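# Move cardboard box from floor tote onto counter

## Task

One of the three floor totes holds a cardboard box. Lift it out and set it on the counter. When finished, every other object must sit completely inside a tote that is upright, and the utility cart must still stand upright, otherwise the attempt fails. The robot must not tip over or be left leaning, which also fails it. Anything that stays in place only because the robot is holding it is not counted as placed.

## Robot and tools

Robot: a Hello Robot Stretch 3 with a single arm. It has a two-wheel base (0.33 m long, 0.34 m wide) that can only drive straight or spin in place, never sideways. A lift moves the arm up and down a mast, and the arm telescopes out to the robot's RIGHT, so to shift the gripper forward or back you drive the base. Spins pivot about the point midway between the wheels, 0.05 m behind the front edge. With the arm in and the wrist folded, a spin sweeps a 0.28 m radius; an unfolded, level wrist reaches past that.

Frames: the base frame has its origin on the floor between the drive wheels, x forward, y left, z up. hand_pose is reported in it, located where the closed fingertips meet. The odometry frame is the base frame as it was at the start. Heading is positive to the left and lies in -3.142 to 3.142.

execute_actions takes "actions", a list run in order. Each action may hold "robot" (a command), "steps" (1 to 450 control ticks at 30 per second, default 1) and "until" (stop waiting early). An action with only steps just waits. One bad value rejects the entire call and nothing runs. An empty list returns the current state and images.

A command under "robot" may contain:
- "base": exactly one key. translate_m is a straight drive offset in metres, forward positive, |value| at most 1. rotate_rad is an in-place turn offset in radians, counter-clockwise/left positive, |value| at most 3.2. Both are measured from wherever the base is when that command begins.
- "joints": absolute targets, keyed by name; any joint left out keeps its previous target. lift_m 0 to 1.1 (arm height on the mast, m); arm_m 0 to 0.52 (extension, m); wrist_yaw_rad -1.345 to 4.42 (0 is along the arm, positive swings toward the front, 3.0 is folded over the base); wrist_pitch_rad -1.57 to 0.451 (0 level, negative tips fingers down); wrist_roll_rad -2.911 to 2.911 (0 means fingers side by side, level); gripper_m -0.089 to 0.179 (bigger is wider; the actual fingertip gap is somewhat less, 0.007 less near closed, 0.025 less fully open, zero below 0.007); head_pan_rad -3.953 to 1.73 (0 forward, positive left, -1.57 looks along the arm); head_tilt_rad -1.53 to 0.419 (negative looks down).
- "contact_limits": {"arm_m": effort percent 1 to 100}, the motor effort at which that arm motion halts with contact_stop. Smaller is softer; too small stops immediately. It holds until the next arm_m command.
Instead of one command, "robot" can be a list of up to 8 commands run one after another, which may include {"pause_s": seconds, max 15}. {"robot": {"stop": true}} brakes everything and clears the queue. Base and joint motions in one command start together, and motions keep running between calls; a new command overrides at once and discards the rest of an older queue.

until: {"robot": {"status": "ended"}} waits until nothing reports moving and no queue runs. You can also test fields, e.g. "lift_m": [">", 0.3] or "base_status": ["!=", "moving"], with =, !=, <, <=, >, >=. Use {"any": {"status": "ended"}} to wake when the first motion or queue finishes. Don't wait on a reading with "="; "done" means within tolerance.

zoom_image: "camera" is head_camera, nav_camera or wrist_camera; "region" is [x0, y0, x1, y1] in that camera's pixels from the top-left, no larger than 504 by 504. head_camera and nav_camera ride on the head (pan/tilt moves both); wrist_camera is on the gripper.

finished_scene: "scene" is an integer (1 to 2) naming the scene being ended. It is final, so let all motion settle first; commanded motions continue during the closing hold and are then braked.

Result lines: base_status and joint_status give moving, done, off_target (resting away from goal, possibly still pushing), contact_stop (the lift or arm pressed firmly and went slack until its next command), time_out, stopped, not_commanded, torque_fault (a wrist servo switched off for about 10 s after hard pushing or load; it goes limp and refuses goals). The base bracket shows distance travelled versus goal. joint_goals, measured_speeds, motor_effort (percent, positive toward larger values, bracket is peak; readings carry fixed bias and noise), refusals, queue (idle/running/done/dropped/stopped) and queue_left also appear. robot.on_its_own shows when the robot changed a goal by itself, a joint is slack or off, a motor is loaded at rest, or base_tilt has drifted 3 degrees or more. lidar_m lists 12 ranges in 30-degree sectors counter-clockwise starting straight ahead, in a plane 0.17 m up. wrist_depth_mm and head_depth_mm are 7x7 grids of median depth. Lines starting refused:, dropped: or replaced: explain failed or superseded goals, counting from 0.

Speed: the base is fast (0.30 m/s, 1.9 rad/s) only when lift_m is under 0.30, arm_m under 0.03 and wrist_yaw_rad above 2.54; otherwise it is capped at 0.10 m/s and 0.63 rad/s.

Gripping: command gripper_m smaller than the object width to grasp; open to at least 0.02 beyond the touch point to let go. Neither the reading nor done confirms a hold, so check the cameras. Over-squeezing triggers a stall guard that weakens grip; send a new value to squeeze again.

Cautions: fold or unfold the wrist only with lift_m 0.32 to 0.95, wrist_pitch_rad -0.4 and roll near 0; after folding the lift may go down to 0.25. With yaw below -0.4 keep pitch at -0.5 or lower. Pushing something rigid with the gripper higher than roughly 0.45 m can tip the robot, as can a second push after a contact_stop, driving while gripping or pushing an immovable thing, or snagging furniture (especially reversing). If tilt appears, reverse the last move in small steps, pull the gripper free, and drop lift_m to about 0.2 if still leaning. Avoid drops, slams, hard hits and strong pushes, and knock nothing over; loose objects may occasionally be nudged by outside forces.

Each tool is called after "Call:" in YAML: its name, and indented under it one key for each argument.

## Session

Call:
execute_actions:
  actions:
    - {"robot":{"joints":{"head_pan_rad":-1.57,"head_tilt_rad":-0.7}},"steps":100,"until":{"robot":{"status":"ended"}}}

Scene clock: 1.33 s.
robot.base_odometry: x=+0.000 y=+0.000 heading=+0.000 (m, m, rad; robot's odometry frame)
robot.turned_by_wheels: +0.000 (rad since the last result)
robot.turned_by_imu: +0.000 (rad since the last result)
robot.base_tilt: forward=+1.6 right=+0.9 (deg)
robot.lidar_m: 1.97 1.11 0.91 0.90 0.98 1.02 2.14 2.36 2.69 2.57 2.46 1.66
robot.head_depth_mm: 2405 2581 2773 2118 1752 1441 1235 / 2429 2650 2801 2140 1742 1442 1237 / 2448 2751 2881 2210 1746 1446 1233 / 2518 2796 3001 2212 1758 1440 1235 / 2543 2795 3027 2222 1761 1445 1236 / 2566 2873 3011 2259 1771 1460 1248 / 2557 2851 3067 2243 1778 1456 1247
robot.base_status: not_commanded
robot.joint_positions: lift_m=+0.536 arm_m=-0.002 wrist_yaw_rad=+2.859 wrist_pitch_rad=-0.584 wrist_roll_rad=-0.016 gripper_m=+0.037 head_pan_rad=-1.563 head_tilt_rad=-0.691
robot.joint_goals: lift_m=+0.536 arm_m=-0.002 wrist_yaw_rad=+2.859 wrist_pitch_rad=-0.584 wrist_roll_rad=-0.016 gripper_m=+0.037 head_pan_rad=-1.570 head_tilt_rad=-0.700
robot.joint_status: lift_m=not_commanded arm_m=not_commanded wrist_yaw_rad=not_commanded wrist_pitch_rad=not_commanded wrist_roll_rad=not_commanded gripper_m=not_commanded head_pan_rad=done head_tilt_rad=done
robot.measured_speeds: translate_m=+0.000 rotate_rad=+0.000 lift_m=+0.000 arm_m=+0.000 wrist_yaw_rad=+0.000 wrist_pitch_rad=+0.000 wrist_roll_rad=+0.000 head_pan_rad=+0.000 head_tilt_rad=+0.000
robot: refusals=0 queue=done queue_left=0
robot.motor_effort: left_wheel=+1(0) right_wheel=+0(0) lift_m=+27(28) arm_m=-1(1) wrist_yaw_rad=+0(0) wrist_pitch_rad=+6(6) wrist_roll_rad=+0(0) gripper_m=+0(0) head_pan_rad=-3(35) head_tilt_rad=-4(31) (%)
robot.hand_pose: x=+0.0346 y=+0.0493 z=+0.5130 quat_wxyz=(+0.296, +0.694, +0.109, +0.648) (m; robot's base frame)
robot.wrist_depth_mm: - 844 873 894 938 934 - / - 954 961 - - - - / - 982 - - - - - / 765 866 858 882 930 - - / 709 - 753 786 804 846 861 / 627 642 653 692 721 747 758 / 566 589 - 616 630 665 685
pictures: head_camera (sideways: a quarter turn clockwise sets it upright), nav_camera (sideways: a quarter turn counterclockwise sets it upright), wrist_camera
camera_calibration (this result's frames):
head_camera: T_world_to_cam=[[0.0754387, 0.580048, -0.811081, 1.07188], [0.996186, -0.0796005, 0.0357287, -0.0526508], [-0.0438381, -0.810683, -0.583841, 0.714351], [0, 0, 0, 1]] pos_world=[0.00290487, -0.0468185, 1.28833]
nav_camera: T_world_to_cam=[[-0.0273258, -0.679741, 0.732943, -0.914488], [-0.999603, 0.0135294, -0.0247201, 0.0908292], [0.00688702, -0.733327, -0.679841, 0.843579], [0, 0, 0, 1]] pos_world=[0.0599943, -0.00422494, 1.24601]
wrist_camera: T_world_to_cam=[[0.959076, -0.245157, 0.141675, -0.109127], [-0.0783098, -0.710495, -0.699332, 0.428088], [0.272106, 0.659617, -0.700616, 0.479013], [0, 0, 0, 1]] pos_world=[0.00784246, -0.0385639, 0.65044]
Images, in order (width x height): head_camera 896x504, nav_camera 672x504, wrist_camera 644x364.

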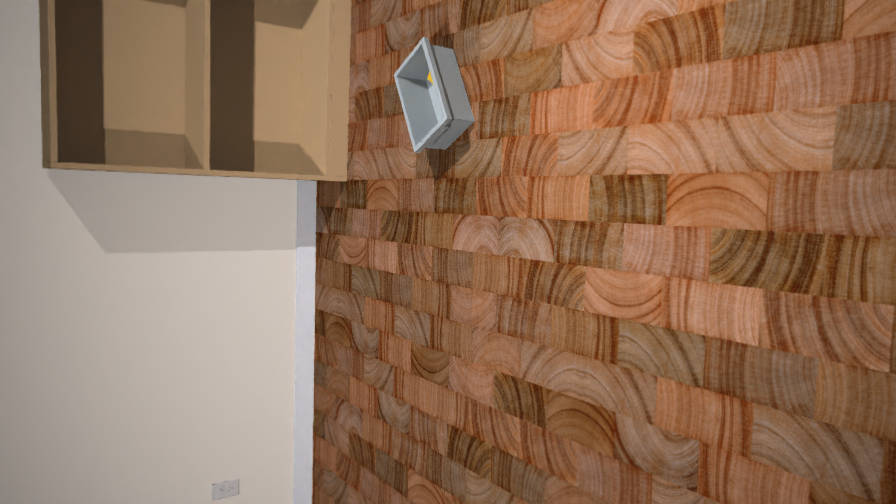

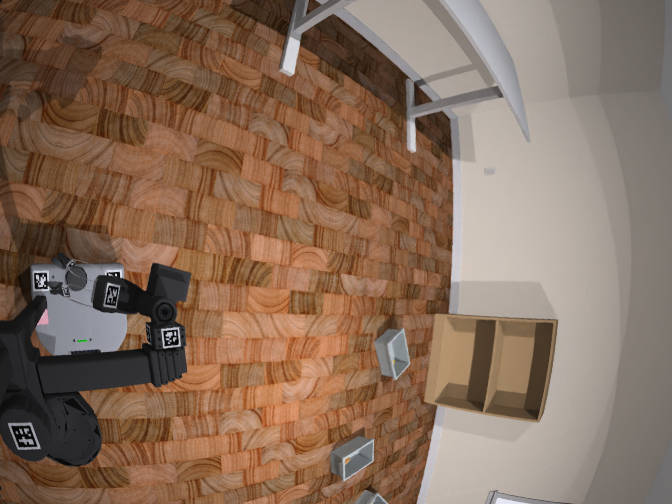

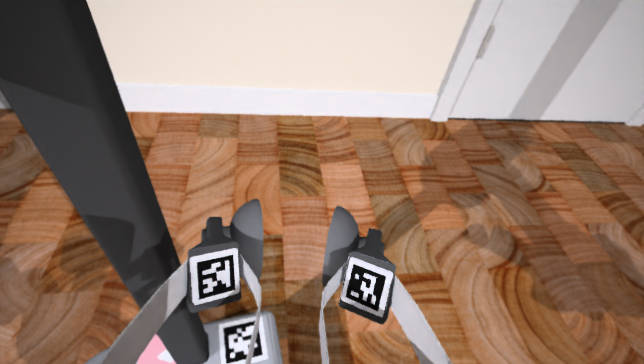

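Call:
execute_actions:
  actions:
    - {"robot":[{"joints":{"wrist_yaw_rad":3.0,"wrist_pitch_rad":-0.4,"head_pan_rad":-1.75,"head_tilt_rad":-0.9}},{"joints":{"lift_m":0.25}},{"base":{"rotate_rad":-2.33}},{"base":{"translate_m":0.65}},{"base":{"translate_m":0.65}},{"base":{"rotate_rad":2.33}}],"steps":450,"until":{"robot":{"status":"ended"}}}
    - {"steps":200,"until":{"robot":{"status":"ended"}}}

Scene clock: 19.20 s.
robot.base_odometry: x=-0.895 y=-0.943 heading=+0.000 (m, m, rad; robot's odometry frame)
robot.turned_by_wheels: +0.000 (rad since the last result)
robot.turned_by_imu: +0.008 (rad since the last result)
robot.base_tilt: forward=+1.7 right=+0.8 (deg)
robot.lidar_m: 2.23 2.43 2.00 1.57 2.17 1.45 1.44 1.60 1.81 1.47 1.62 2.40
robot.head_depth_mm: 1654 1896 2078 1760 1484 1292 1132 / 1643 1888 2083 1752 1483 1272 1122 / 1628 1871 2058 1752 1496 1273 1147 / 1546 1784 1989 1766 1482 1292 1149 / 1535 1665 1915 1758 1493 1303 1146 / 1541 1640 1923 1761 1489 1300 1146 / 1518 1631 1943 1775 1432 1302 1148
robot.base_status: done (rotate_rad +2.3298 of +2.3300)
robot.joint_positions: lift_m=+0.250 arm_m=-0.002 wrist_yaw_rad=+2.998 wrist_pitch_rad=-0.418 wrist_roll_rad=-0.016 gripper_m=+0.037 head_pan_rad=-1.743 head_tilt_rad=-0.889
robot.joint_goals: lift_m=+0.250 arm_m=-0.002 wrist_yaw_rad=+3.000 wrist_pitch_rad=-0.400 wrist_roll_rad=-0.016 gripper_m=+0.037 head_pan_rad=-1.750 head_tilt_rad=-0.900
robot.joint_status: lift_m=done arm_m=not_commanded wrist_yaw_rad=done wrist_pitch_rad=done wrist_roll_rad=not_commanded gripper_m=not_commanded head_pan_rad=done head_tilt_rad=done
robot.measured_speeds: translate_m=+0.000 rotate_rad=+0.000 lift_m=+0.000 arm_m=+0.000 wrist_yaw_rad=+0.000 wrist_pitch_rad=+0.000 wrist_roll_rad=+0.000 head_pan_rad=+0.000 head_tilt_rad=+0.000
robot: refusals=0 queue=done queue_left=0
robot.motor_effort: left_wheel=-2(10) right_wheel=+4(13) lift_m=+23(25) arm_m=-2(2) wrist_yaw_rad=+2(3) wrist_pitch_rad=+8(9) wrist_roll_rad=+0(0) gripper_m=+0(0) head_pan_rad=-3(16) head_tilt_rad=-4(18) (%)
robot.hand_pose: x=+0.0108 y=+0.0788 z=+0.2629 quat_wxyz=(+0.195, +0.695, +0.099, +0.685) (m; robot's base frame)
robot.wrist_depth_mm: - - - - - - - / 863 - - - - - - / 668 - 761 804 861 921 - / 562 - 609 637 687 719 762 / 477 485 544 536 558 585 602 / - - - - 473 490 512 / - - - 403 410 421 437
pictures: head_camera (sideways: a quarter turn clockwise sets it upright), nav_camera (sideways: a quarter turn counterclockwise sets it upright), wrist_camera
camera_calibration (this result's frames):
head_camera: T_world_to_cam=[[0.203974, 0.703323, -0.680978, 0.901519], [0.964744, -0.262591, 0.0177635, -0.0290634], [-0.166326, -0.660593, -0.732088, 0.907929], [0, 0, 0, 1]] pos_world=[-0.00483639, -0.0419196, 1.27912]
nav_camera: T_world_to_cam=[[-0.171579, -0.792935, 0.584649, -0.720375], [-0.98013, 0.197349, -0.0199865, 0.084542], [-0.0995317, -0.576461, -0.81104, 1.01484], [0, 0, 0, 1]] pos_world=[0.0602696, -0.00287868, 1.24593]
wrist_camera: T_world_to_cam=[[0.980379, -0.133587, 0.144955, -0.0535304], [0.0387029, -0.590595, -0.806039, 0.289599], [0.193287, 0.795834, -0.573837, 0.247578], [0, 0, 0, 1]] pos_world=[-0.0065817, -0.0331461, 0.383257]
Images, in order (width x height): head_camera 896x504, nav_camera 672x504, wrist_camera 644x364.

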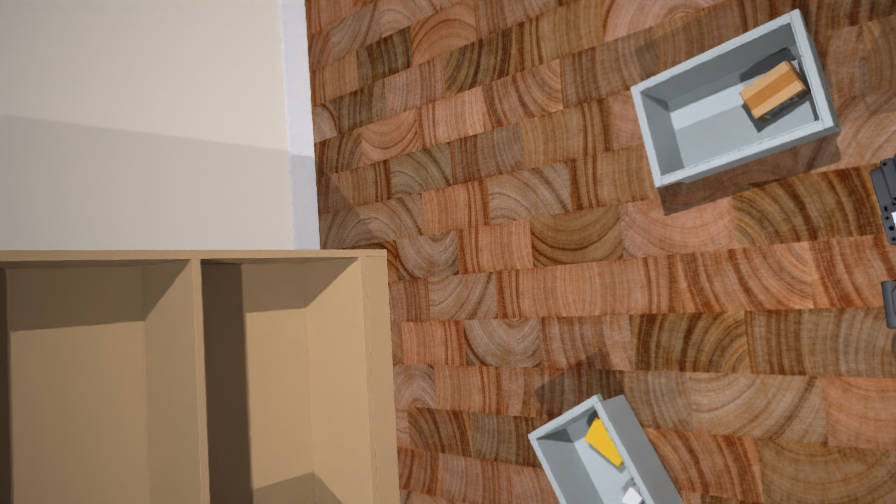

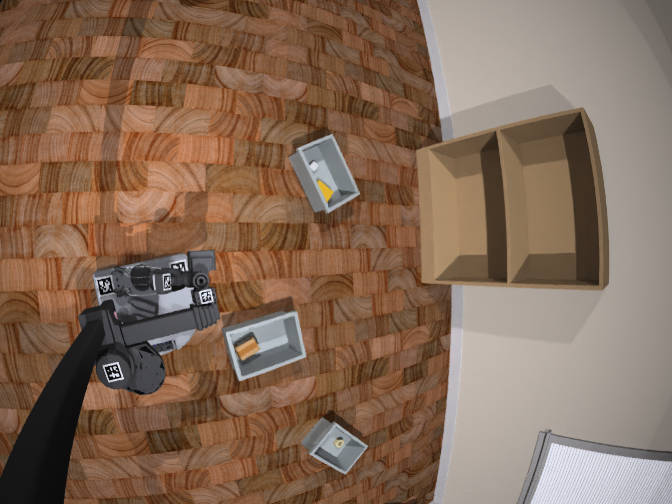

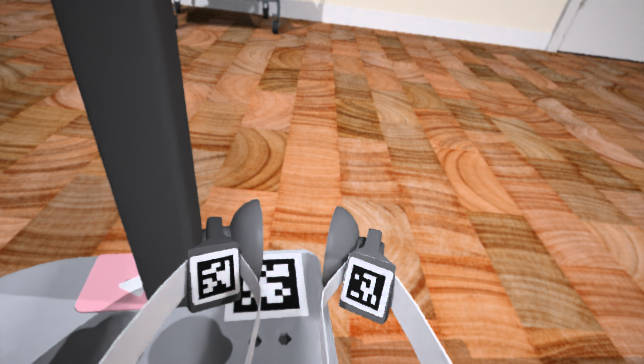

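Call:
zoom_image:
  camera: "head_camera"
  region: [620,0,860,220]

Region (620, 0, 860, 220) of head_camera's 896x504 image, scaled by 2.100, with more detail than that image has; it fills the top 462 rows of this view, and the rest is white.

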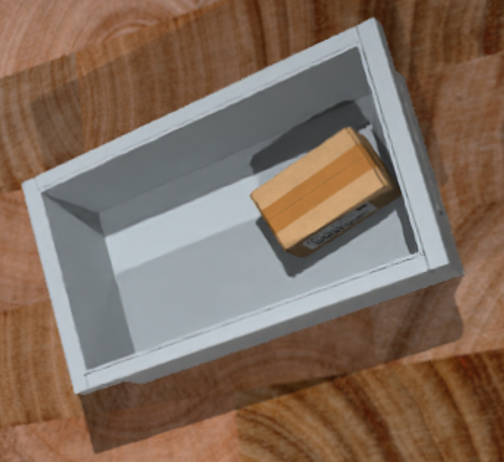

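Call:
execute_actions:
  actions:
    - {"robot":[{"joints":{"lift_m":0.5,"head_pan_rad":-1.57,"head_tilt_rad":-1.3},"base":{"translate_m":-0.33}},{"joints":{"wrist_yaw_rad":0.0}},{"joints":{"wrist_pitch_rad":-1.57,"wrist_roll_rad":0.0,"gripper_m":0.11,"arm_m":0.2}},{"joints":{"lift_m":0.36}}],"steps":450,"until":{"robot":{"status":"ended"}}}

Scene clock: 31.93 s.
robot.base_odometry: x=-1.225 y=-0.943 heading=+0.000 (m, m, rad; robot's odometry frame)
robot.turned_by_wheels: +0.000 (rad since the last result)
robot.turned_by_imu: -0.004 (rad since the last result)
robot.base_tilt: forward=+1.7 right=+0.9 (deg)
robot.lidar_m: 2.56 2.52 2.04 1.53 1.36 1.12 1.12 1.23 1.76 1.43 1.73 2.70
robot.head_depth_mm: 1743 1605 1477 1374 1276 1212 - / 1728 1604 1472 1369 1278 1220 - / 1735 1586 1476 1377 - - - / 1719 1577 1459 - 1250 - 1100 / 1653 1579 1459 1342 1243 1187 1115 / 1633 1573 1451 1336 1264 1182 1116 / 1629 1579 1448 1343 1259 1182 1113
robot.base_status: done (translate_m -0.3300 of -0.3300)
robot.joint_positions: lift_m=+0.360 arm_m=+0.200 wrist_yaw_rad=+0.001 wrist_pitch_rad=-1.559 wrist_roll_rad=-0.006 gripper_m=+0.110 head_pan_rad=-1.576 head_tilt_rad=-1.284
robot.joint_goals: lift_m=+0.360 arm_m=+0.200 wrist_yaw_rad=+0.000 wrist_pitch_rad=-1.570 wrist_roll_rad=+0.000 gripper_m=+0.110 head_pan_rad=-1.570 head_tilt_rad=-1.300
robot.joint_status: lift_m=done arm_m=done wrist_yaw_rad=done wrist_pitch_rad=done wrist_roll_rad=done gripper_m=done head_pan_rad=done head_tilt_rad=done
robot.measured_speeds: translate_m=+0.000 rotate_rad=+0.000 lift_m=+0.000 arm_m=+0.000 wrist_yaw_rad=+0.000 wrist_pitch_rad=+0.000 wrist_roll_rad=+0.000 head_pan_rad=+0.000 head_tilt_rad=+0.000
robot: refusals=0 queue=done queue_left=0
robot.motor_effort: left_wheel=-2(9) right_wheel=+3(9) lift_m=+23(32) arm_m=+3(6) wrist_yaw_rad=-1(3) wrist_pitch_rad=-2(9) wrist_roll_rad=+2(3) gripper_m=+0(83) head_pan_rad=+2(15) head_tilt_rad=-6(27) (%)
robot.hand_pose: x=-0.0217 y=-0.3236 z=+0.2424 quat_wxyz=(+0.505, +0.499, -0.501, -0.496) (m; robot's base frame)
robot.wrist_depth_mm: 352 358 350 363 360 381 388 / 366 369 366 377 348 392 396 / 374 378 379 345 385 401 405 / 386 389 393 397 378 413 424 / 395 400 299 333 346 426 439 / 409 - 420 430 438 449 454 / 425 431 434 - - 463 468
pictures: head_camera (sideways: a quarter turn clockwise sets it upright), nav_camera (sideways: a quarter turn counterclockwise sets it upright), wrist_camera
camera_calibration (this result's frames):
head_camera: T_world_to_cam=[[0.0849311, 0.933514, -0.348338, 0.468916], [0.995022, -0.0977555, -0.0193716, 0.0190973], [-0.0521356, -0.344958, -0.937169, 1.17379], [0, 0, 0, 1]] pos_world=[0.00236851, -0.030964, 1.26375]
nav_camera: T_world_to_cam=[[-0.0378244, -0.973021, 0.227593, -0.256133], [-0.999284, 0.036872, -0.0084364, 0.0696145], [-0.000183003, -0.227749, -0.97372, 1.22556], [0, 0, 0, 1]] pos_world=[0.0601009, 0.0273313, 1.25224]
wrist_camera: T_world_to_cam=[[-0.990672, -0.125279, 0.053614, -0.0903379], [-0.113019, 0.975188, 0.190356, 0.298636], [-0.0761314, 0.182521, -0.98025, 0.45657], [0, 0, 0, 1]] pos_world=[-0.0209843, -0.385877, 0.395549]
Images, in order (width x height): head_camera 896x504, nav_camera 672x504, wrist_camera 644x364.

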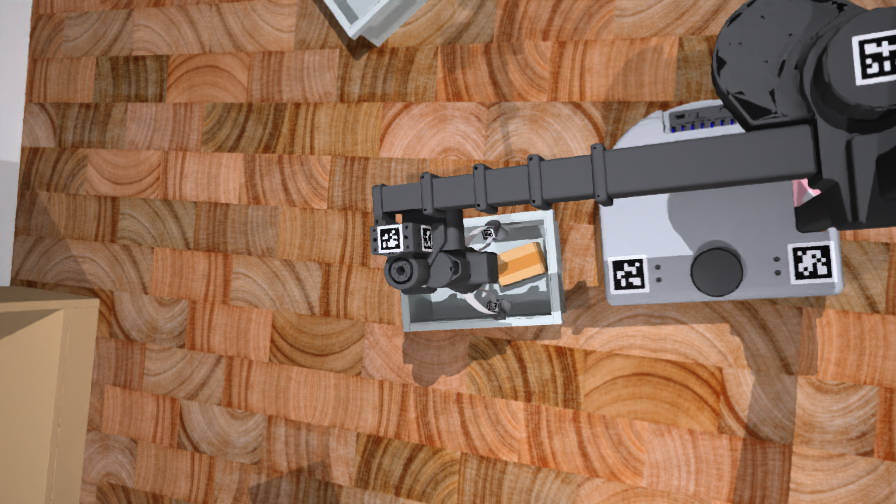

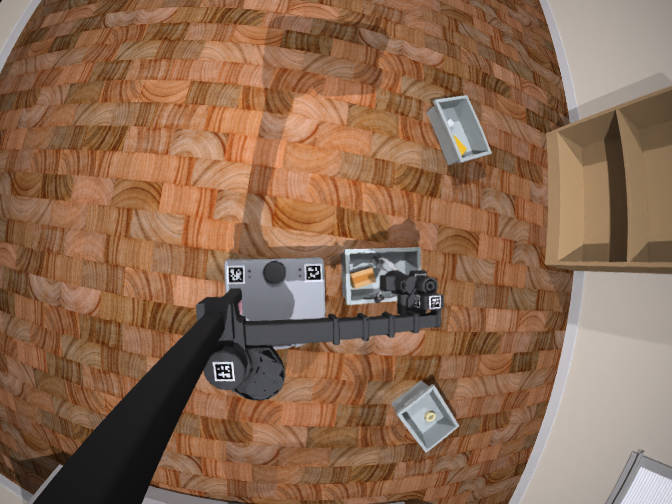

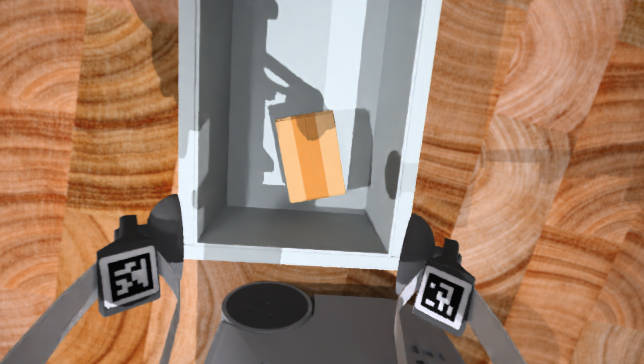

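Call:
execute_actions:
  actions:
    - {"robot":[{"joints":{"lift_m":0.245,"wrist_roll_rad":-0.16,"gripper_m":0.105},"base":{"translate_m":-0.01}}],"steps":450,"until":{"robot":{"status":"ended"}}}

Scene clock: 34.83 s.
robot.base_odometry: x=-1.235 y=-0.943 heading=+0.000 (m, m, rad; robot's odometry frame)
robot.turned_by_wheels: +0.000 (rad since the last result)
robot.turned_by_imu: +0.000 (rad since the last result)
robot.base_tilt: forward=+1.6 right=+0.9 (deg)
robot.lidar_m: 2.57 2.53 2.05 1.52 1.35 1.11 1.11 1.22 1.75 1.43 1.74 2.71
robot.head_depth_mm: 1732 1596 1470 1368 1279 1213 1121 / 1747 1595 1477 1376 1270 1220 - / 1736 1599 1467 1375 1296 - - / 1728 1585 1471 1395 1256 - 1104 / 1643 1578 1453 1335 1253 1187 1113 / 1633 1572 1456 1343 1257 1176 1110 / 1640 1557 1450 1343 1257 1180 1117
robot.base_status: done (translate_m -0.0100 of -0.0100)
robot.joint_positions: lift_m=+0.245 arm_m=+0.200 wrist_yaw_rad=+0.001 wrist_pitch_rad=-1.559 wrist_roll_rad=-0.153 gripper_m=+0.105 head_pan_rad=-1.576 head_tilt_rad=-1.284
robot.joint_goals: lift_m=+0.245 arm_m=+0.200 wrist_yaw_rad=+0.000 wrist_pitch_rad=-1.570 wrist_roll_rad=-0.160 gripper_m=+0.105 head_pan_rad=-1.570 head_tilt_rad=-1.300
robot.joint_status: lift_m=done arm_m=done wrist_yaw_rad=done wrist_pitch_rad=done wrist_roll_rad=done gripper_m=done head_pan_rad=done head_tilt_rad=done
robot.measured_speeds: translate_m=+0.000 rotate_rad=+0.000 lift_m=+0.000 arm_m=+0.000 wrist_yaw_rad=+0.000 wrist_pitch_rad=+0.000 wrist_roll_rad=+0.000 head_pan_rad=+0.000 head_tilt_rad=+0.000
robot: refusals=0 queue=done queue_left=0
robot.motor_effort: left_wheel=-2(5) right_wheel=+3(4) lift_m=+23(24) arm_m=+2(2) wrist_yaw_rad=-1(2) wrist_pitch_rad=-2(2) wrist_roll_rad=-3(4) gripper_m=+0(34) head_pan_rad=+3(4) head_tilt_rad=-7(6) (%)
robot.hand_pose: x=-0.0216 y=-0.3236 z=+0.1274 quat_wxyz=(+0.540, +0.534, -0.462, -0.458) (m; robot's base frame)
robot.wrist_depth_mm: 252 155 254 259 262 167 274 / 258 165 263 267 267 175 284 / 265 177 268 228 253 180 294 / 274 189 278 234 231 299 300 / 280 172 283 288 244 308 314 / 288 - 214 241 242 319 325 / 305 307 181 188 196 329 332
pictures: head_camera (sideways: a quarter turn clockwise sets it upright), nav_camera (sideways: a quarter turn counterclockwise sets it upright), wrist_camera
camera_calibration (this result's frames):
head_camera: T_world_to_cam=[[0.0849314, 0.933514, -0.348338, 0.468916], [0.995022, -0.0977559, -0.0193716, 0.0190973], [-0.0521357, -0.344958, -0.937169, 1.17379], [0, 0, 0, 1]] pos_world=[0.0023685, -0.030964, 1.26375]
nav_camera: T_world_to_cam=[[-0.0378247, -0.973021, 0.227593, -0.256132], [-0.999284, 0.0368724, -0.0084364, 0.0696145], [-0.000183084, -0.227749, -0.97372, 1.22556], [0, 0, 0, 1]] pos_world=[0.0601009, 0.0273313, 1.25224]
wrist_camera: T_world_to_cam=[[-0.961638, -0.268718, 0.0551549, -0.130147], [-0.254009, 0.948179, 0.19088, 0.308667], [-0.10359, 0.169547, -0.980063, 0.339024], [0, 0, 0, 1]] pos_world=[-0.0116312, -0.385125, 0.280524]
Images, in order (width x height): head_camera 896x504, nav_camera 672x504, wrist_camera 644x364.

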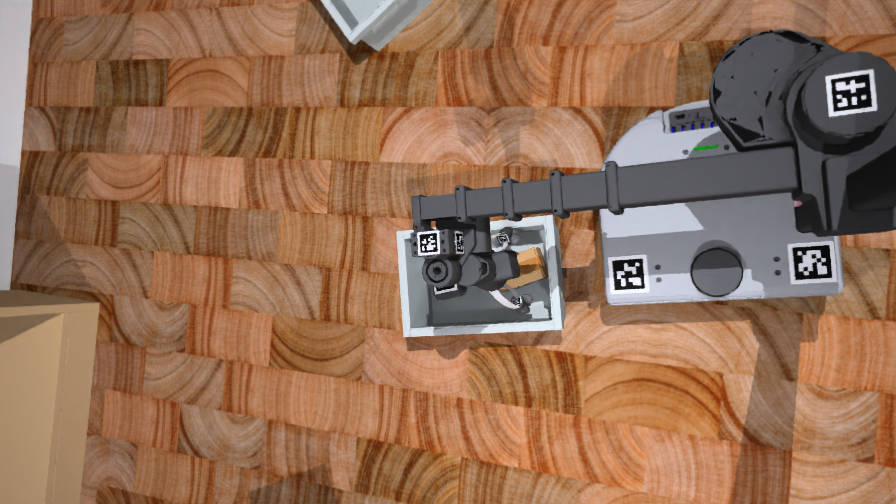

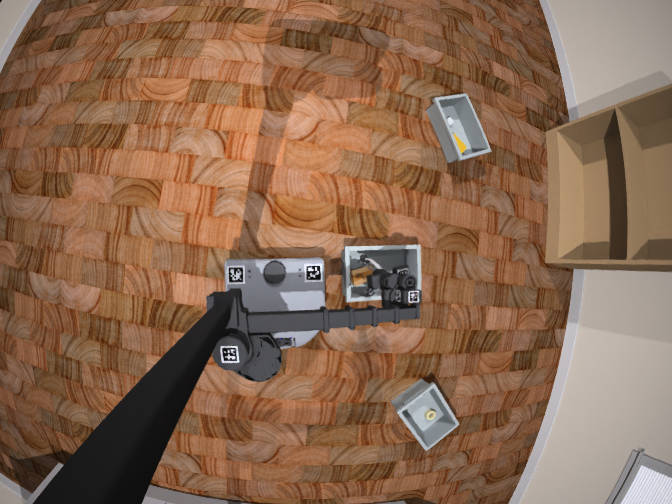

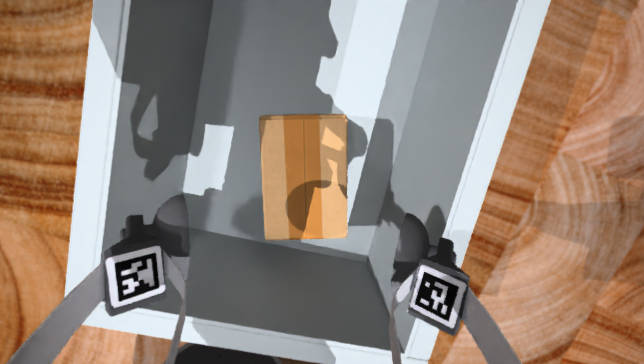

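Call:
execute_actions:
  actions:
    - {"robot":[{"joints":{"lift_m":0.16}}],"steps":450,"until":{"robot":{"status":"ended"}}}

Scene clock: 37.13 s.
robot.base_odometry: x=-1.235 y=-0.943 heading=+0.000 (m, m, rad; robot's odometry frame)
robot.turned_by_wheels: +0.000 (rad since the last result)
robot.turned_by_imu: +0.000 (rad since the last result)
robot.base_tilt: forward=+1.7 right=+0.9 (deg)
robot.lidar_m: 2.56 2.52 2.05 1.52 1.35 1.11 1.10 1.23 1.76 1.70 1.74 2.70
robot.head_depth_mm: 1742 1595 1473 1370 1267 1201 1127 / 1722 1595 1474 1366 1281 1214 - / 1724 1596 1466 1364 1276 - - / 1722 1579 1454 1362 1268 - 1100 / 1650 1586 1459 1343 1253 1182 1115 / 1640 1568 1449 1348 1250 1185 1112 / 1626 1571 1453 1344 1259 1185 1109
robot.base_status: done (translate_m -0.0100 of -0.0100)
robot.joint_positions: lift_m=+0.160 arm_m=+0.200 wrist_yaw_rad=-0.001 wrist_pitch_rad=-1.562 wrist_roll_rad=-0.154 gripper_m=+0.105 head_pan_rad=-1.576 head_tilt_rad=-1.287
robot.joint_goals: lift_m=+0.160 arm_m=+0.200 wrist_yaw_rad=+0.000 wrist_pitch_rad=-1.570 wrist_roll_rad=-0.160 gripper_m=+0.105 head_pan_rad=-1.570 head_tilt_rad=-1.300
robot.joint_status: lift_m=done arm_m=done wrist_yaw_rad=done wrist_pitch_rad=done wrist_roll_rad=done gripper_m=done head_pan_rad=done head_tilt_rad=done
robot.measured_speeds: translate_m=+0.000 rotate_rad=+0.000 lift_m=+0.000 arm_m=+0.000 wrist_yaw_rad=+0.000 wrist_pitch_rad=+0.000 wrist_roll_rad=+0.000 head_pan_rad=+0.000 head_tilt_rad=+0.000
robot: refusals=0 queue=done queue_left=0
robot.motor_effort: left_wheel=+0(5) right_wheel=+1(11) lift_m=+23(27) arm_m=+1(2) wrist_yaw_rad=+1(1) wrist_pitch_rad=-1(2) wrist_roll_rad=-2(3) gripper_m=+0(3) head_pan_rad=+1(2) head_tilt_rad=-5(6) (%)
robot.hand_pose: x=-0.0216 y=-0.3230 z=+0.0425 quat_wxyz=(+0.539, +0.534, -0.462, -0.459) (m; robot's base frame)
robot.wrist_depth_mm: 105 139 178 181 183 175 117 / 108 148 183 186 189 165 112 / 113 159 188 145 195 156 108 / 119 171 194 148 201 148 104 / 126 155 200 153 201 141 101 / 130 - 204 158 213 130 97 / - 153 167 184 188 121 95
pictures: head_camera (sideways: a quarter turn clockwise sets it upright), nav_camera (sideways: a quarter turn counterclockwise sets it upright), wrist_camera
camera_calibration (this result's frames):
head_camera: T_world_to_cam=[[0.0849375, 0.934298, -0.346226, 0.466166], [0.995022, -0.097714, -0.0195808, 0.0193696], [-0.0521255, -0.34284, -0.937947, 1.1748], [0, 0, 0, 1]] pos_world=[0.00236888, -0.0308777, 1.26368]
nav_camera: T_world_to_cam=[[-0.0378295, -0.973533, 0.225393, -0.253268], [-0.999284, 0.0368935, -0.00836476, 0.0695212], [-0.00017217, -0.225548, -0.974232, 1.22623], [0, 0, 0, 1]] pos_world=[0.0601016, 0.0274433, 1.2523]
wrist_camera: T_world_to_cam=[[-0.961851, -0.268118, 0.0543701, -0.125014], [-0.253255, 0.94781, 0.193698, 0.324021], [-0.103466, 0.172539, -0.979554, 0.256624], [0, 0, 0, 1]] pos_world=[-0.011633, -0.384907, 0.195412]
Images, in order (width x height): head_camera 896x504, nav_camera 672x504, wrist_camera 644x364.

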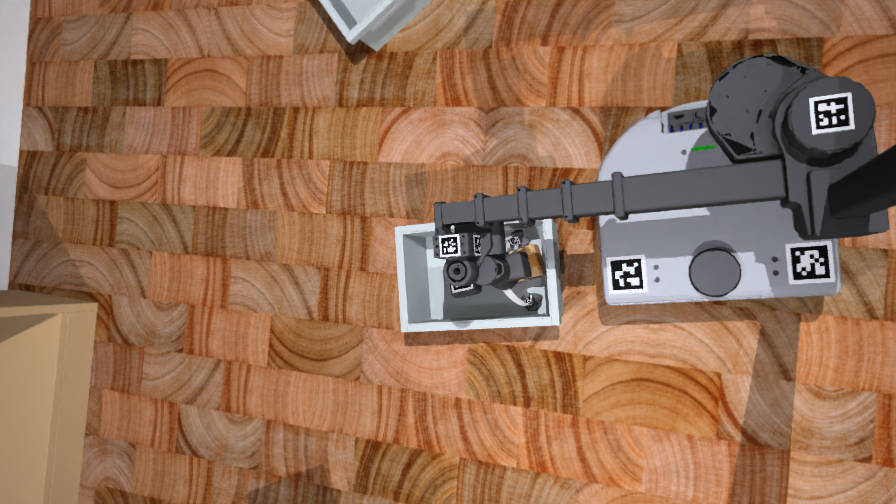

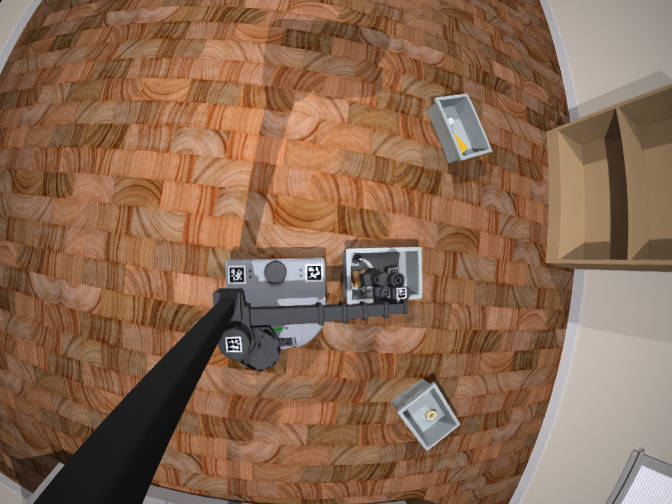

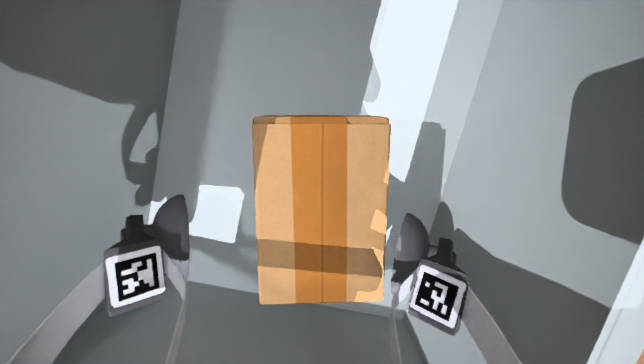

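Call:
execute_actions:
  actions:
    - {"robot":[{"joints":{"lift_m":0.17,"gripper_m":0.035}},{"pause_s":0.7},{"joints":{"lift_m":0.34}}],"steps":450,"until":{"robot":{"status":"ended"}}}

Scene clock: 41.47 s.
robot.base_odometry: x=-1.235 y=-0.943 heading=+0.000 (m, m, rad; robot's odometry frame)
robot.turned_by_wheels: +0.000 (rad since the last result)
robot.turned_by_imu: +0.000 (rad since the last result)
robot.base_tilt: forward=+1.7 right=+0.8 (deg)
robot.lidar_m: 2.56 2.53 2.05 1.53 1.35 1.11 1.10 1.23 1.75 1.43 1.74 2.71
robot.head_depth_mm: 1741 1600 1487 1376 1282 1210 - / 1751 1570 1478 1373 1269 1219 - / 1751 1590 1469 1362 1289 - - / 1727 1574 1456 - 1261 - 1105 / 1640 1569 1463 1340 1248 1184 1115 / 1637 1581 1452 1346 1264 1181 1115 / 1625 1565 1440 1346 1257 1174 1114
robot.base_status: done (translate_m -0.0100 of -0.0100)
robot.joint_positions: lift_m=+0.340 arm_m=+0.200 wrist_yaw_rad=-0.001 wrist_pitch_rad=-1.562 wrist_roll_rad=-0.154 gripper_m=+0.035 head_pan_rad=-1.576 head_tilt_rad=-1.287
robot.joint_goals: lift_m=+0.340 arm_m=+0.200 wrist_yaw_rad=+0.000 wrist_pitch_rad=-1.570 wrist_roll_rad=-0.160 gripper_m=+0.035 head_pan_rad=-1.570 head_tilt_rad=-1.300
robot.joint_status: lift_m=done arm_m=done wrist_yaw_rad=done wrist_pitch_rad=done wrist_roll_rad=done gripper_m=done head_pan_rad=done head_tilt_rad=done
robot.measured_speeds: translate_m=+0.000 rotate_rad=+0.000 lift_m=+0.000 arm_m=+0.000 wrist_yaw_rad=+0.000 wrist_pitch_rad=+0.000 wrist_roll_rad=+0.000 head_pan_rad=+0.000 head_tilt_rad=+0.000
robot: refusals=0 queue=done queue_left=0
robot.motor_effort: left_wheel=+0(0) right_wheel=+1(1) lift_m=+32(34) arm_m=+2(1) wrist_yaw_rad=+0(1) wrist_pitch_rad=-1(1) wrist_roll_rad=-2(2) gripper_m=-8(83) head_pan_rad=+3(2) head_tilt_rad=-5(5) (%)
robot.hand_pose: x=-0.0216 y=-0.3230 z=+0.2220 quat_wxyz=(+0.539, +0.534, -0.462, -0.459) (m; robot's base frame)
robot.wrist_depth_mm: 336 340 293 345 345 360 364 / 344 346 319 358 314 369 375 / 354 356 247 155 327 382 386 / 364 365 263 159 333 397 403 / 378 384 162 163 403 412 414 / 390 397 165 169 414 423 428 / 404 411 - - 428 435 451
pictures: head_camera (sideways: a quarter turn clockwise sets it upright), nav_camera (sideways: a quarter turn counterclockwise sets it upright), wrist_camera
camera_calibration (this result's frames):
head_camera: T_world_to_cam=[[0.084935, 0.934298, -0.346226, 0.466166], [0.995022, -0.0977114, -0.0195808, 0.0193696], [-0.0521246, -0.34284, -0.937947, 1.1748], [0, 0, 0, 1]] pos_world=[0.00236896, -0.0308777, 1.26368]
nav_camera: T_world_to_cam=[[-0.0378269, -0.973533, 0.225393, -0.253268], [-0.999284, 0.0368909, -0.00836476, 0.0695212], [-0.000171578, -0.225548, -0.974232, 1.22623], [0, 0, 0, 1]] pos_world=[0.0601015, 0.0274434, 1.2523]
wrist_camera: T_world_to_cam=[[-0.961851, -0.268108, 0.0544175, -0.134796], [-0.253255, 0.947844, 0.193531, 0.289334], [-0.103466, 0.172366, -0.979584, 0.432463], [0, 0, 0, 1]] pos_world=[-0.011633, -0.384925, 0.374975]
Images, in order (width x height): head_camera 896x504, nav_camera 672x504, wrist_camera 644x364.

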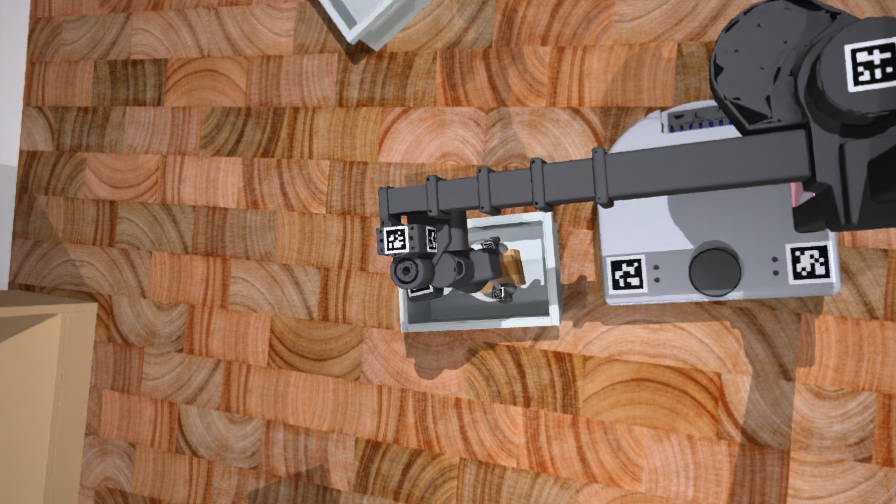

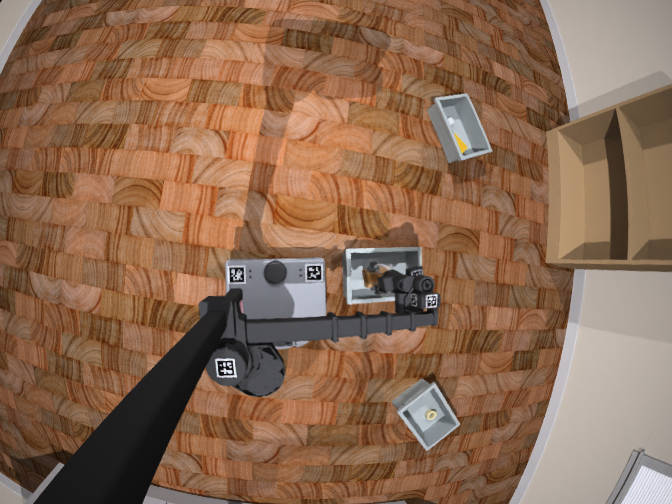

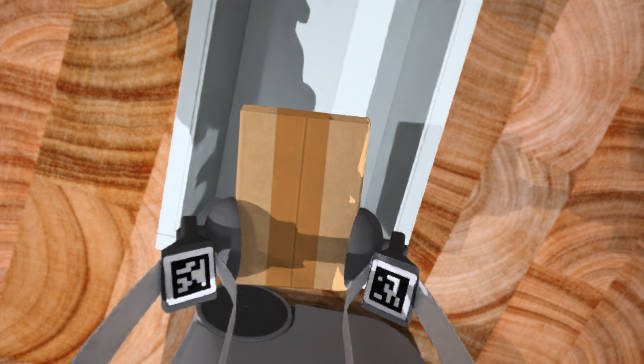

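Call:
execute_actions:
  actions:
    - {"robot":[{"joints":{"lift_m":0.5}},{"joints":{"lift_m":1.095,"arm_m":0.0,"wrist_roll_rad":0.0,"head_pan_rad":-3.1,"head_tilt_rad":-0.9},"base":{"translate_m":-0.65}}],"steps":450,"until":{"robot":{"status":"ended"}}}

Scene clock: 51.83 s.
robot.base_odometry: x=-1.885 y=-0.943 heading=+0.000 (m, m, rad; robot's odometry frame)
robot.turned_by_wheels: +0.000 (rad since the last result)
robot.turned_by_imu: -0.006 (rad since the last result)
robot.base_tilt: forward=+1.7 right=+0.8 (deg)
robot.lidar_m: 3.22 2.66 1.65 1.11 0.57 0.47 0.47 0.52 0.82 1.64 1.57 2.77
robot.head_depth_mm: 937 763 601 605 757 1000 1151 / 945 768 604 617 779 1042 1143 / 944 765 605 635 801 1084 1159 / 946 769 606 647 824 1135 1173 / 954 771 607 663 851 1234 1167 / 970 768 607 680 871 1246 1138 / 977 768 606 696 905 1242 1146
robot.base_status: done (translate_m -0.6500 of -0.6500)
robot.joint_positions: lift_m=+1.095 arm_m=+0.000 wrist_yaw_rad=-0.001 wrist_pitch_rad=-1.561 wrist_roll_rad=-0.007 gripper_m=+0.035 head_pan_rad=-3.093 head_tilt_rad=-0.902
robot.joint_goals: lift_m=+1.095 arm_m=+0.000 wrist_yaw_rad=+0.000 wrist_pitch_rad=-1.570 wrist_roll_rad=+0.000 gripper_m=+0.035 head_pan_rad=-3.100 head_tilt_rad=-0.900
robot.joint_status: lift_m=done arm_m=done wrist_yaw_rad=done wrist_pitch_rad=done wrist_roll_rad=done gripper_m=done head_pan_rad=done head_tilt_rad=done
robot.measured_speeds: translate_m=+0.000 rotate_rad=+0.000 lift_m=+0.000 arm_m=+0.000 wrist_yaw_rad=+0.000 wrist_pitch_rad=+0.000 wrist_roll_rad=+0.000 head_pan_rad=+0.000 head_tilt_rad=+0.000
robot: refusals=0 queue=done queue_left=0
robot.motor_effort: left_wheel=+0(4) right_wheel=+1(4) lift_m=+32(33) arm_m=-4(3) wrist_yaw_rad=+0(1) wrist_pitch_rad=-1(1) wrist_roll_rad=+2(3) gripper_m=-8(8) head_pan_rad=-3(34) head_tilt_rad=+1(21) (%)
robot.hand_pose: x=-0.0216 y=-0.1235 z=+0.9770 quat_wxyz=(+0.504, +0.499, -0.500, -0.497) (m; robot's base frame)
robot.wrist_depth_mm: 945 - - - - 890 592 / - - - - - 834 571 / - - - 155 - 781 537 / - - - 159 - 730 520 / - - 162 164 - 705 496 / - - - 168 865 650 482 / - - - - - 615 460
pictures: head_camera (sideways: a quarter turn clockwise sets it upright), nav_camera (sideways: a quarter turn counterclockwise sets it upright), wrist_camera
camera_calibration (this result's frames):
head_camera: T_world_to_cam=[[0.739725, -0.04413, -0.671461, 0.885849], [-0.0445632, -0.998869, 0.0165543, -0.0213321], [-0.671432, 0.0176768, -0.740855, 0.922411], [0, 0, 0, 1]] pos_world=[-0.0368986, 0.00147923, 1.27854]
nav_camera: T_world_to_cam=[[-0.818779, -0.00709063, 0.574065, -0.702638], [-0.022431, 0.999555, -0.0196468, 0.0782575], [-0.57367, -0.0289633, -0.818574, 1.02753], [0, 0, 0, 1]] pos_world=[0.0159123, -0.0534443, 1.24601]
wrist_camera: T_world_to_cam=[[-0.990807, -0.124333, 0.0533257, -0.104217], [-0.111961, 0.974853, 0.19268, -0.0386262], [-0.0759412, 0.184938, -0.979812, 1.14002], [0, 0, 0, 1]] pos_world=[-0.0210089, -0.186136, 1.13001]
Images, in order (width x height): head_camera 896x504, nav_camera 672x504, wrist_camera 644x364.

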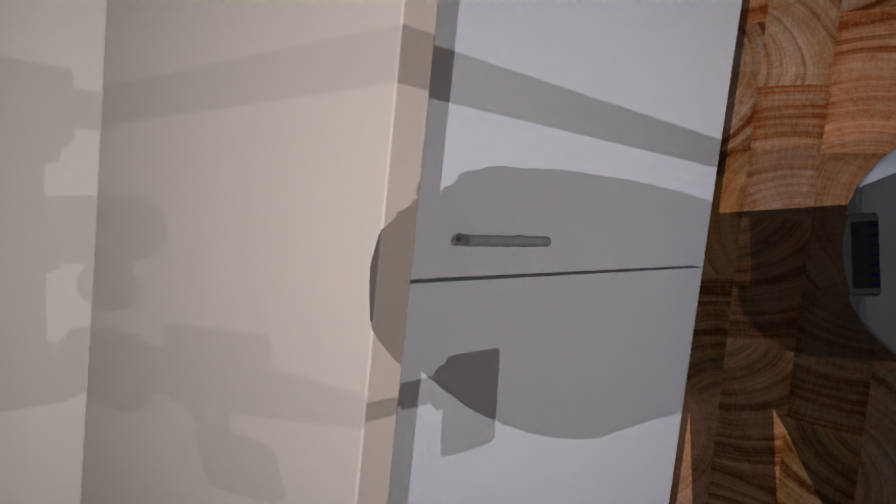

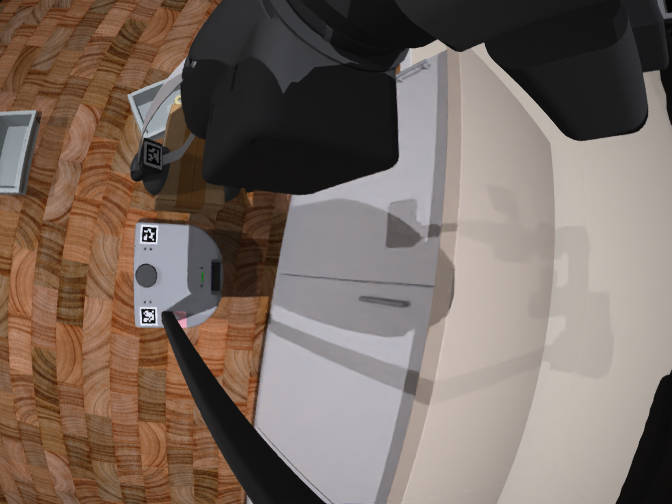

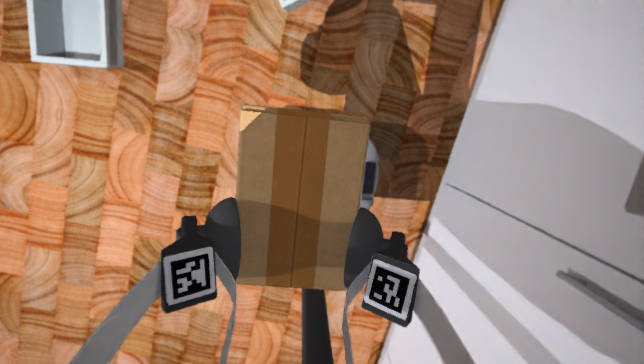

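Call:
execute_actions:
  actions:
    - {"robot":[{"base":{"rotate_rad":-1.57},"joints":{"head_pan_rad":-1.3,"head_tilt_rad":-0.6,"lift_m":1.099}},{"joints":{"arm_m":0.27}}],"steps":450,"until":{"robot":{"status":"ended"}}}

Scene clock: 59.03 s.
robot.base_odometry: x=-1.885 y=-0.943 heading=-1.570 (m, m, rad; robot's odometry frame)
robot.turned_by_wheels: -1.570 (rad since the last result)
robot.turned_by_imu: -1.555 (rad since the last result)
robot.base_tilt: forward=+1.7 right=+0.9 (deg)
robot.lidar_m: 1.64 1.57 2.83 3.24 2.63 1.65 1.08 0.56 0.47 0.46 0.52 0.83
robot.head_depth_mm: - - - 676 492 584 670 / 915 1004 1056 706 459 611 716 / 947 1033 1088 747 586 658 766 / 980 1069 1108 750 610 700 828 / 1017 1120 1113 757 637 747 897 / 1051 1162 1124 760 681 807 976 / 1092 1208 1318 764 730 872 1073
robot.base_status: done (rotate_rad -1.5698 of -1.5700)
robot.joint_positions: lift_m=+1.098 arm_m=+0.270 wrist_yaw_rad=-0.001 wrist_pitch_rad=-1.561 wrist_roll_rad=-0.005 gripper_m=+0.035 head_pan_rad=-1.307 head_tilt_rad=-0.606
robot.joint_goals: lift_m=+1.099 arm_m=+0.270 wrist_yaw_rad=+0.000 wrist_pitch_rad=-1.570 wrist_roll_rad=+0.000 gripper_m=+0.035 head_pan_rad=-1.300 head_tilt_rad=-0.600
robot.joint_status: lift_m=done arm_m=done wrist_yaw_rad=done wrist_pitch_rad=done wrist_roll_rad=done gripper_m=done head_pan_rad=done head_tilt_rad=done
robot.measured_speeds: translate_m=+0.000 rotate_rad=+0.000 lift_m=+0.000 arm_m=+0.000 wrist_yaw_rad=+0.000 wrist_pitch_rad=+0.000 wrist_roll_rad=+0.000 head_pan_rad=+0.000 head_tilt_rad=+0.000
robot: refusals=0 queue=done queue_left=0
robot.motor_effort: left_wheel=+4(7) right_wheel=-5(8) lift_m=+33(32) arm_m=+2(1) wrist_yaw_rad=-1(1) wrist_pitch_rad=-1(1) wrist_roll_rad=+2(2) gripper_m=-8(8) head_pan_rad=+3(34) head_tilt_rad=+2(19) (%)
robot.hand_pose: x=-0.0216 y=-0.3930 z=+0.9803 quat_wxyz=(+0.504, +0.499, -0.501, -0.497) (m; robot's base frame)
robot.wrist_depth_mm: 201 202 206 209 212 215 218 / - 210 212 216 218 222 225 / - - - 155 226 229 234 / - - - 159 - 239 240 / - - 162 162 - - - / - - - 167 - - - / - - - - - - -
pictures: head_camera (sideways: a quarter turn clockwise sets it upright), nav_camera (sideways: a quarter turn counterclockwise sets it upright), wrist_camera
camera_calibration (this result's frames):
head_camera: T_world_to_cam=[[-0.0552863, 0.511826, -0.857308, 1.13295], [0.983042, 0.178262, 0.0430307, -0.0620814], [0.17485, -0.840391, -0.513002, 0.620852], [0, 0, 0, 1]] pos_world=[0.0151091, -0.047047, 1.29246]
nav_camera: T_world_to_cam=[[0.128691, -0.602153, 0.78794, -0.987125], [-0.969936, -0.241917, -0.0264597, 0.0929158], [0.206549, -0.760847, -0.615183, 0.758254], [0, 0, 0, 1]] pos_world=[0.0605402, 0.00499304, 1.24672]
wrist_camera: T_world_to_cam=[[-0.990964, -0.123073, 0.0533188, -0.137401], [-0.110725, 0.975001, 0.192646, 0.223584], [-0.0756955, 0.185002, -0.979819, 1.19311], [0, 0, 0, 1]] pos_world=[-0.0210902, -0.455632, 1.13328]
Images, in order (width x height): head_camera 896x504, nav_camera 672x504, wrist_camera 644x364.

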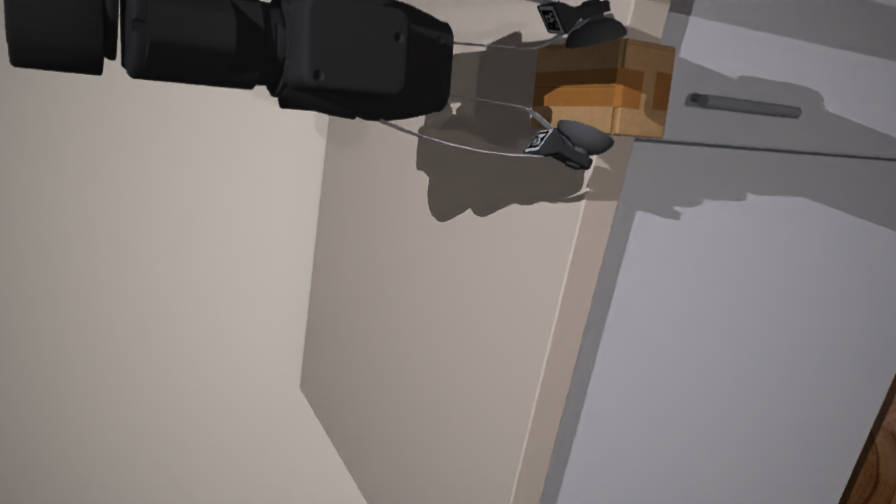

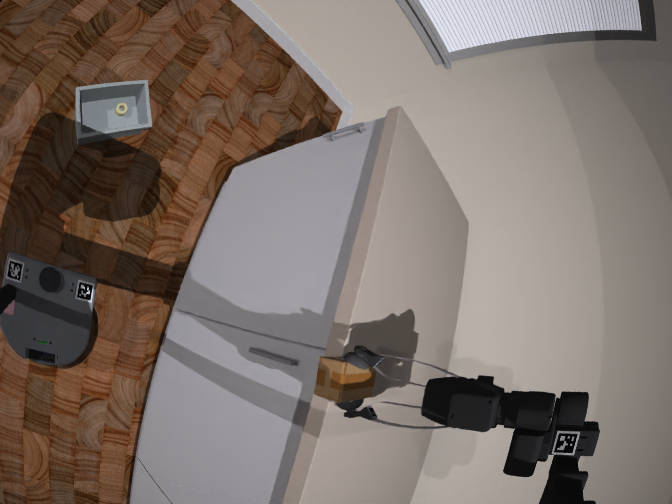

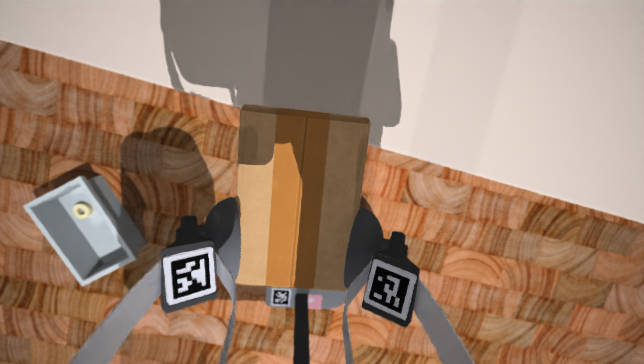

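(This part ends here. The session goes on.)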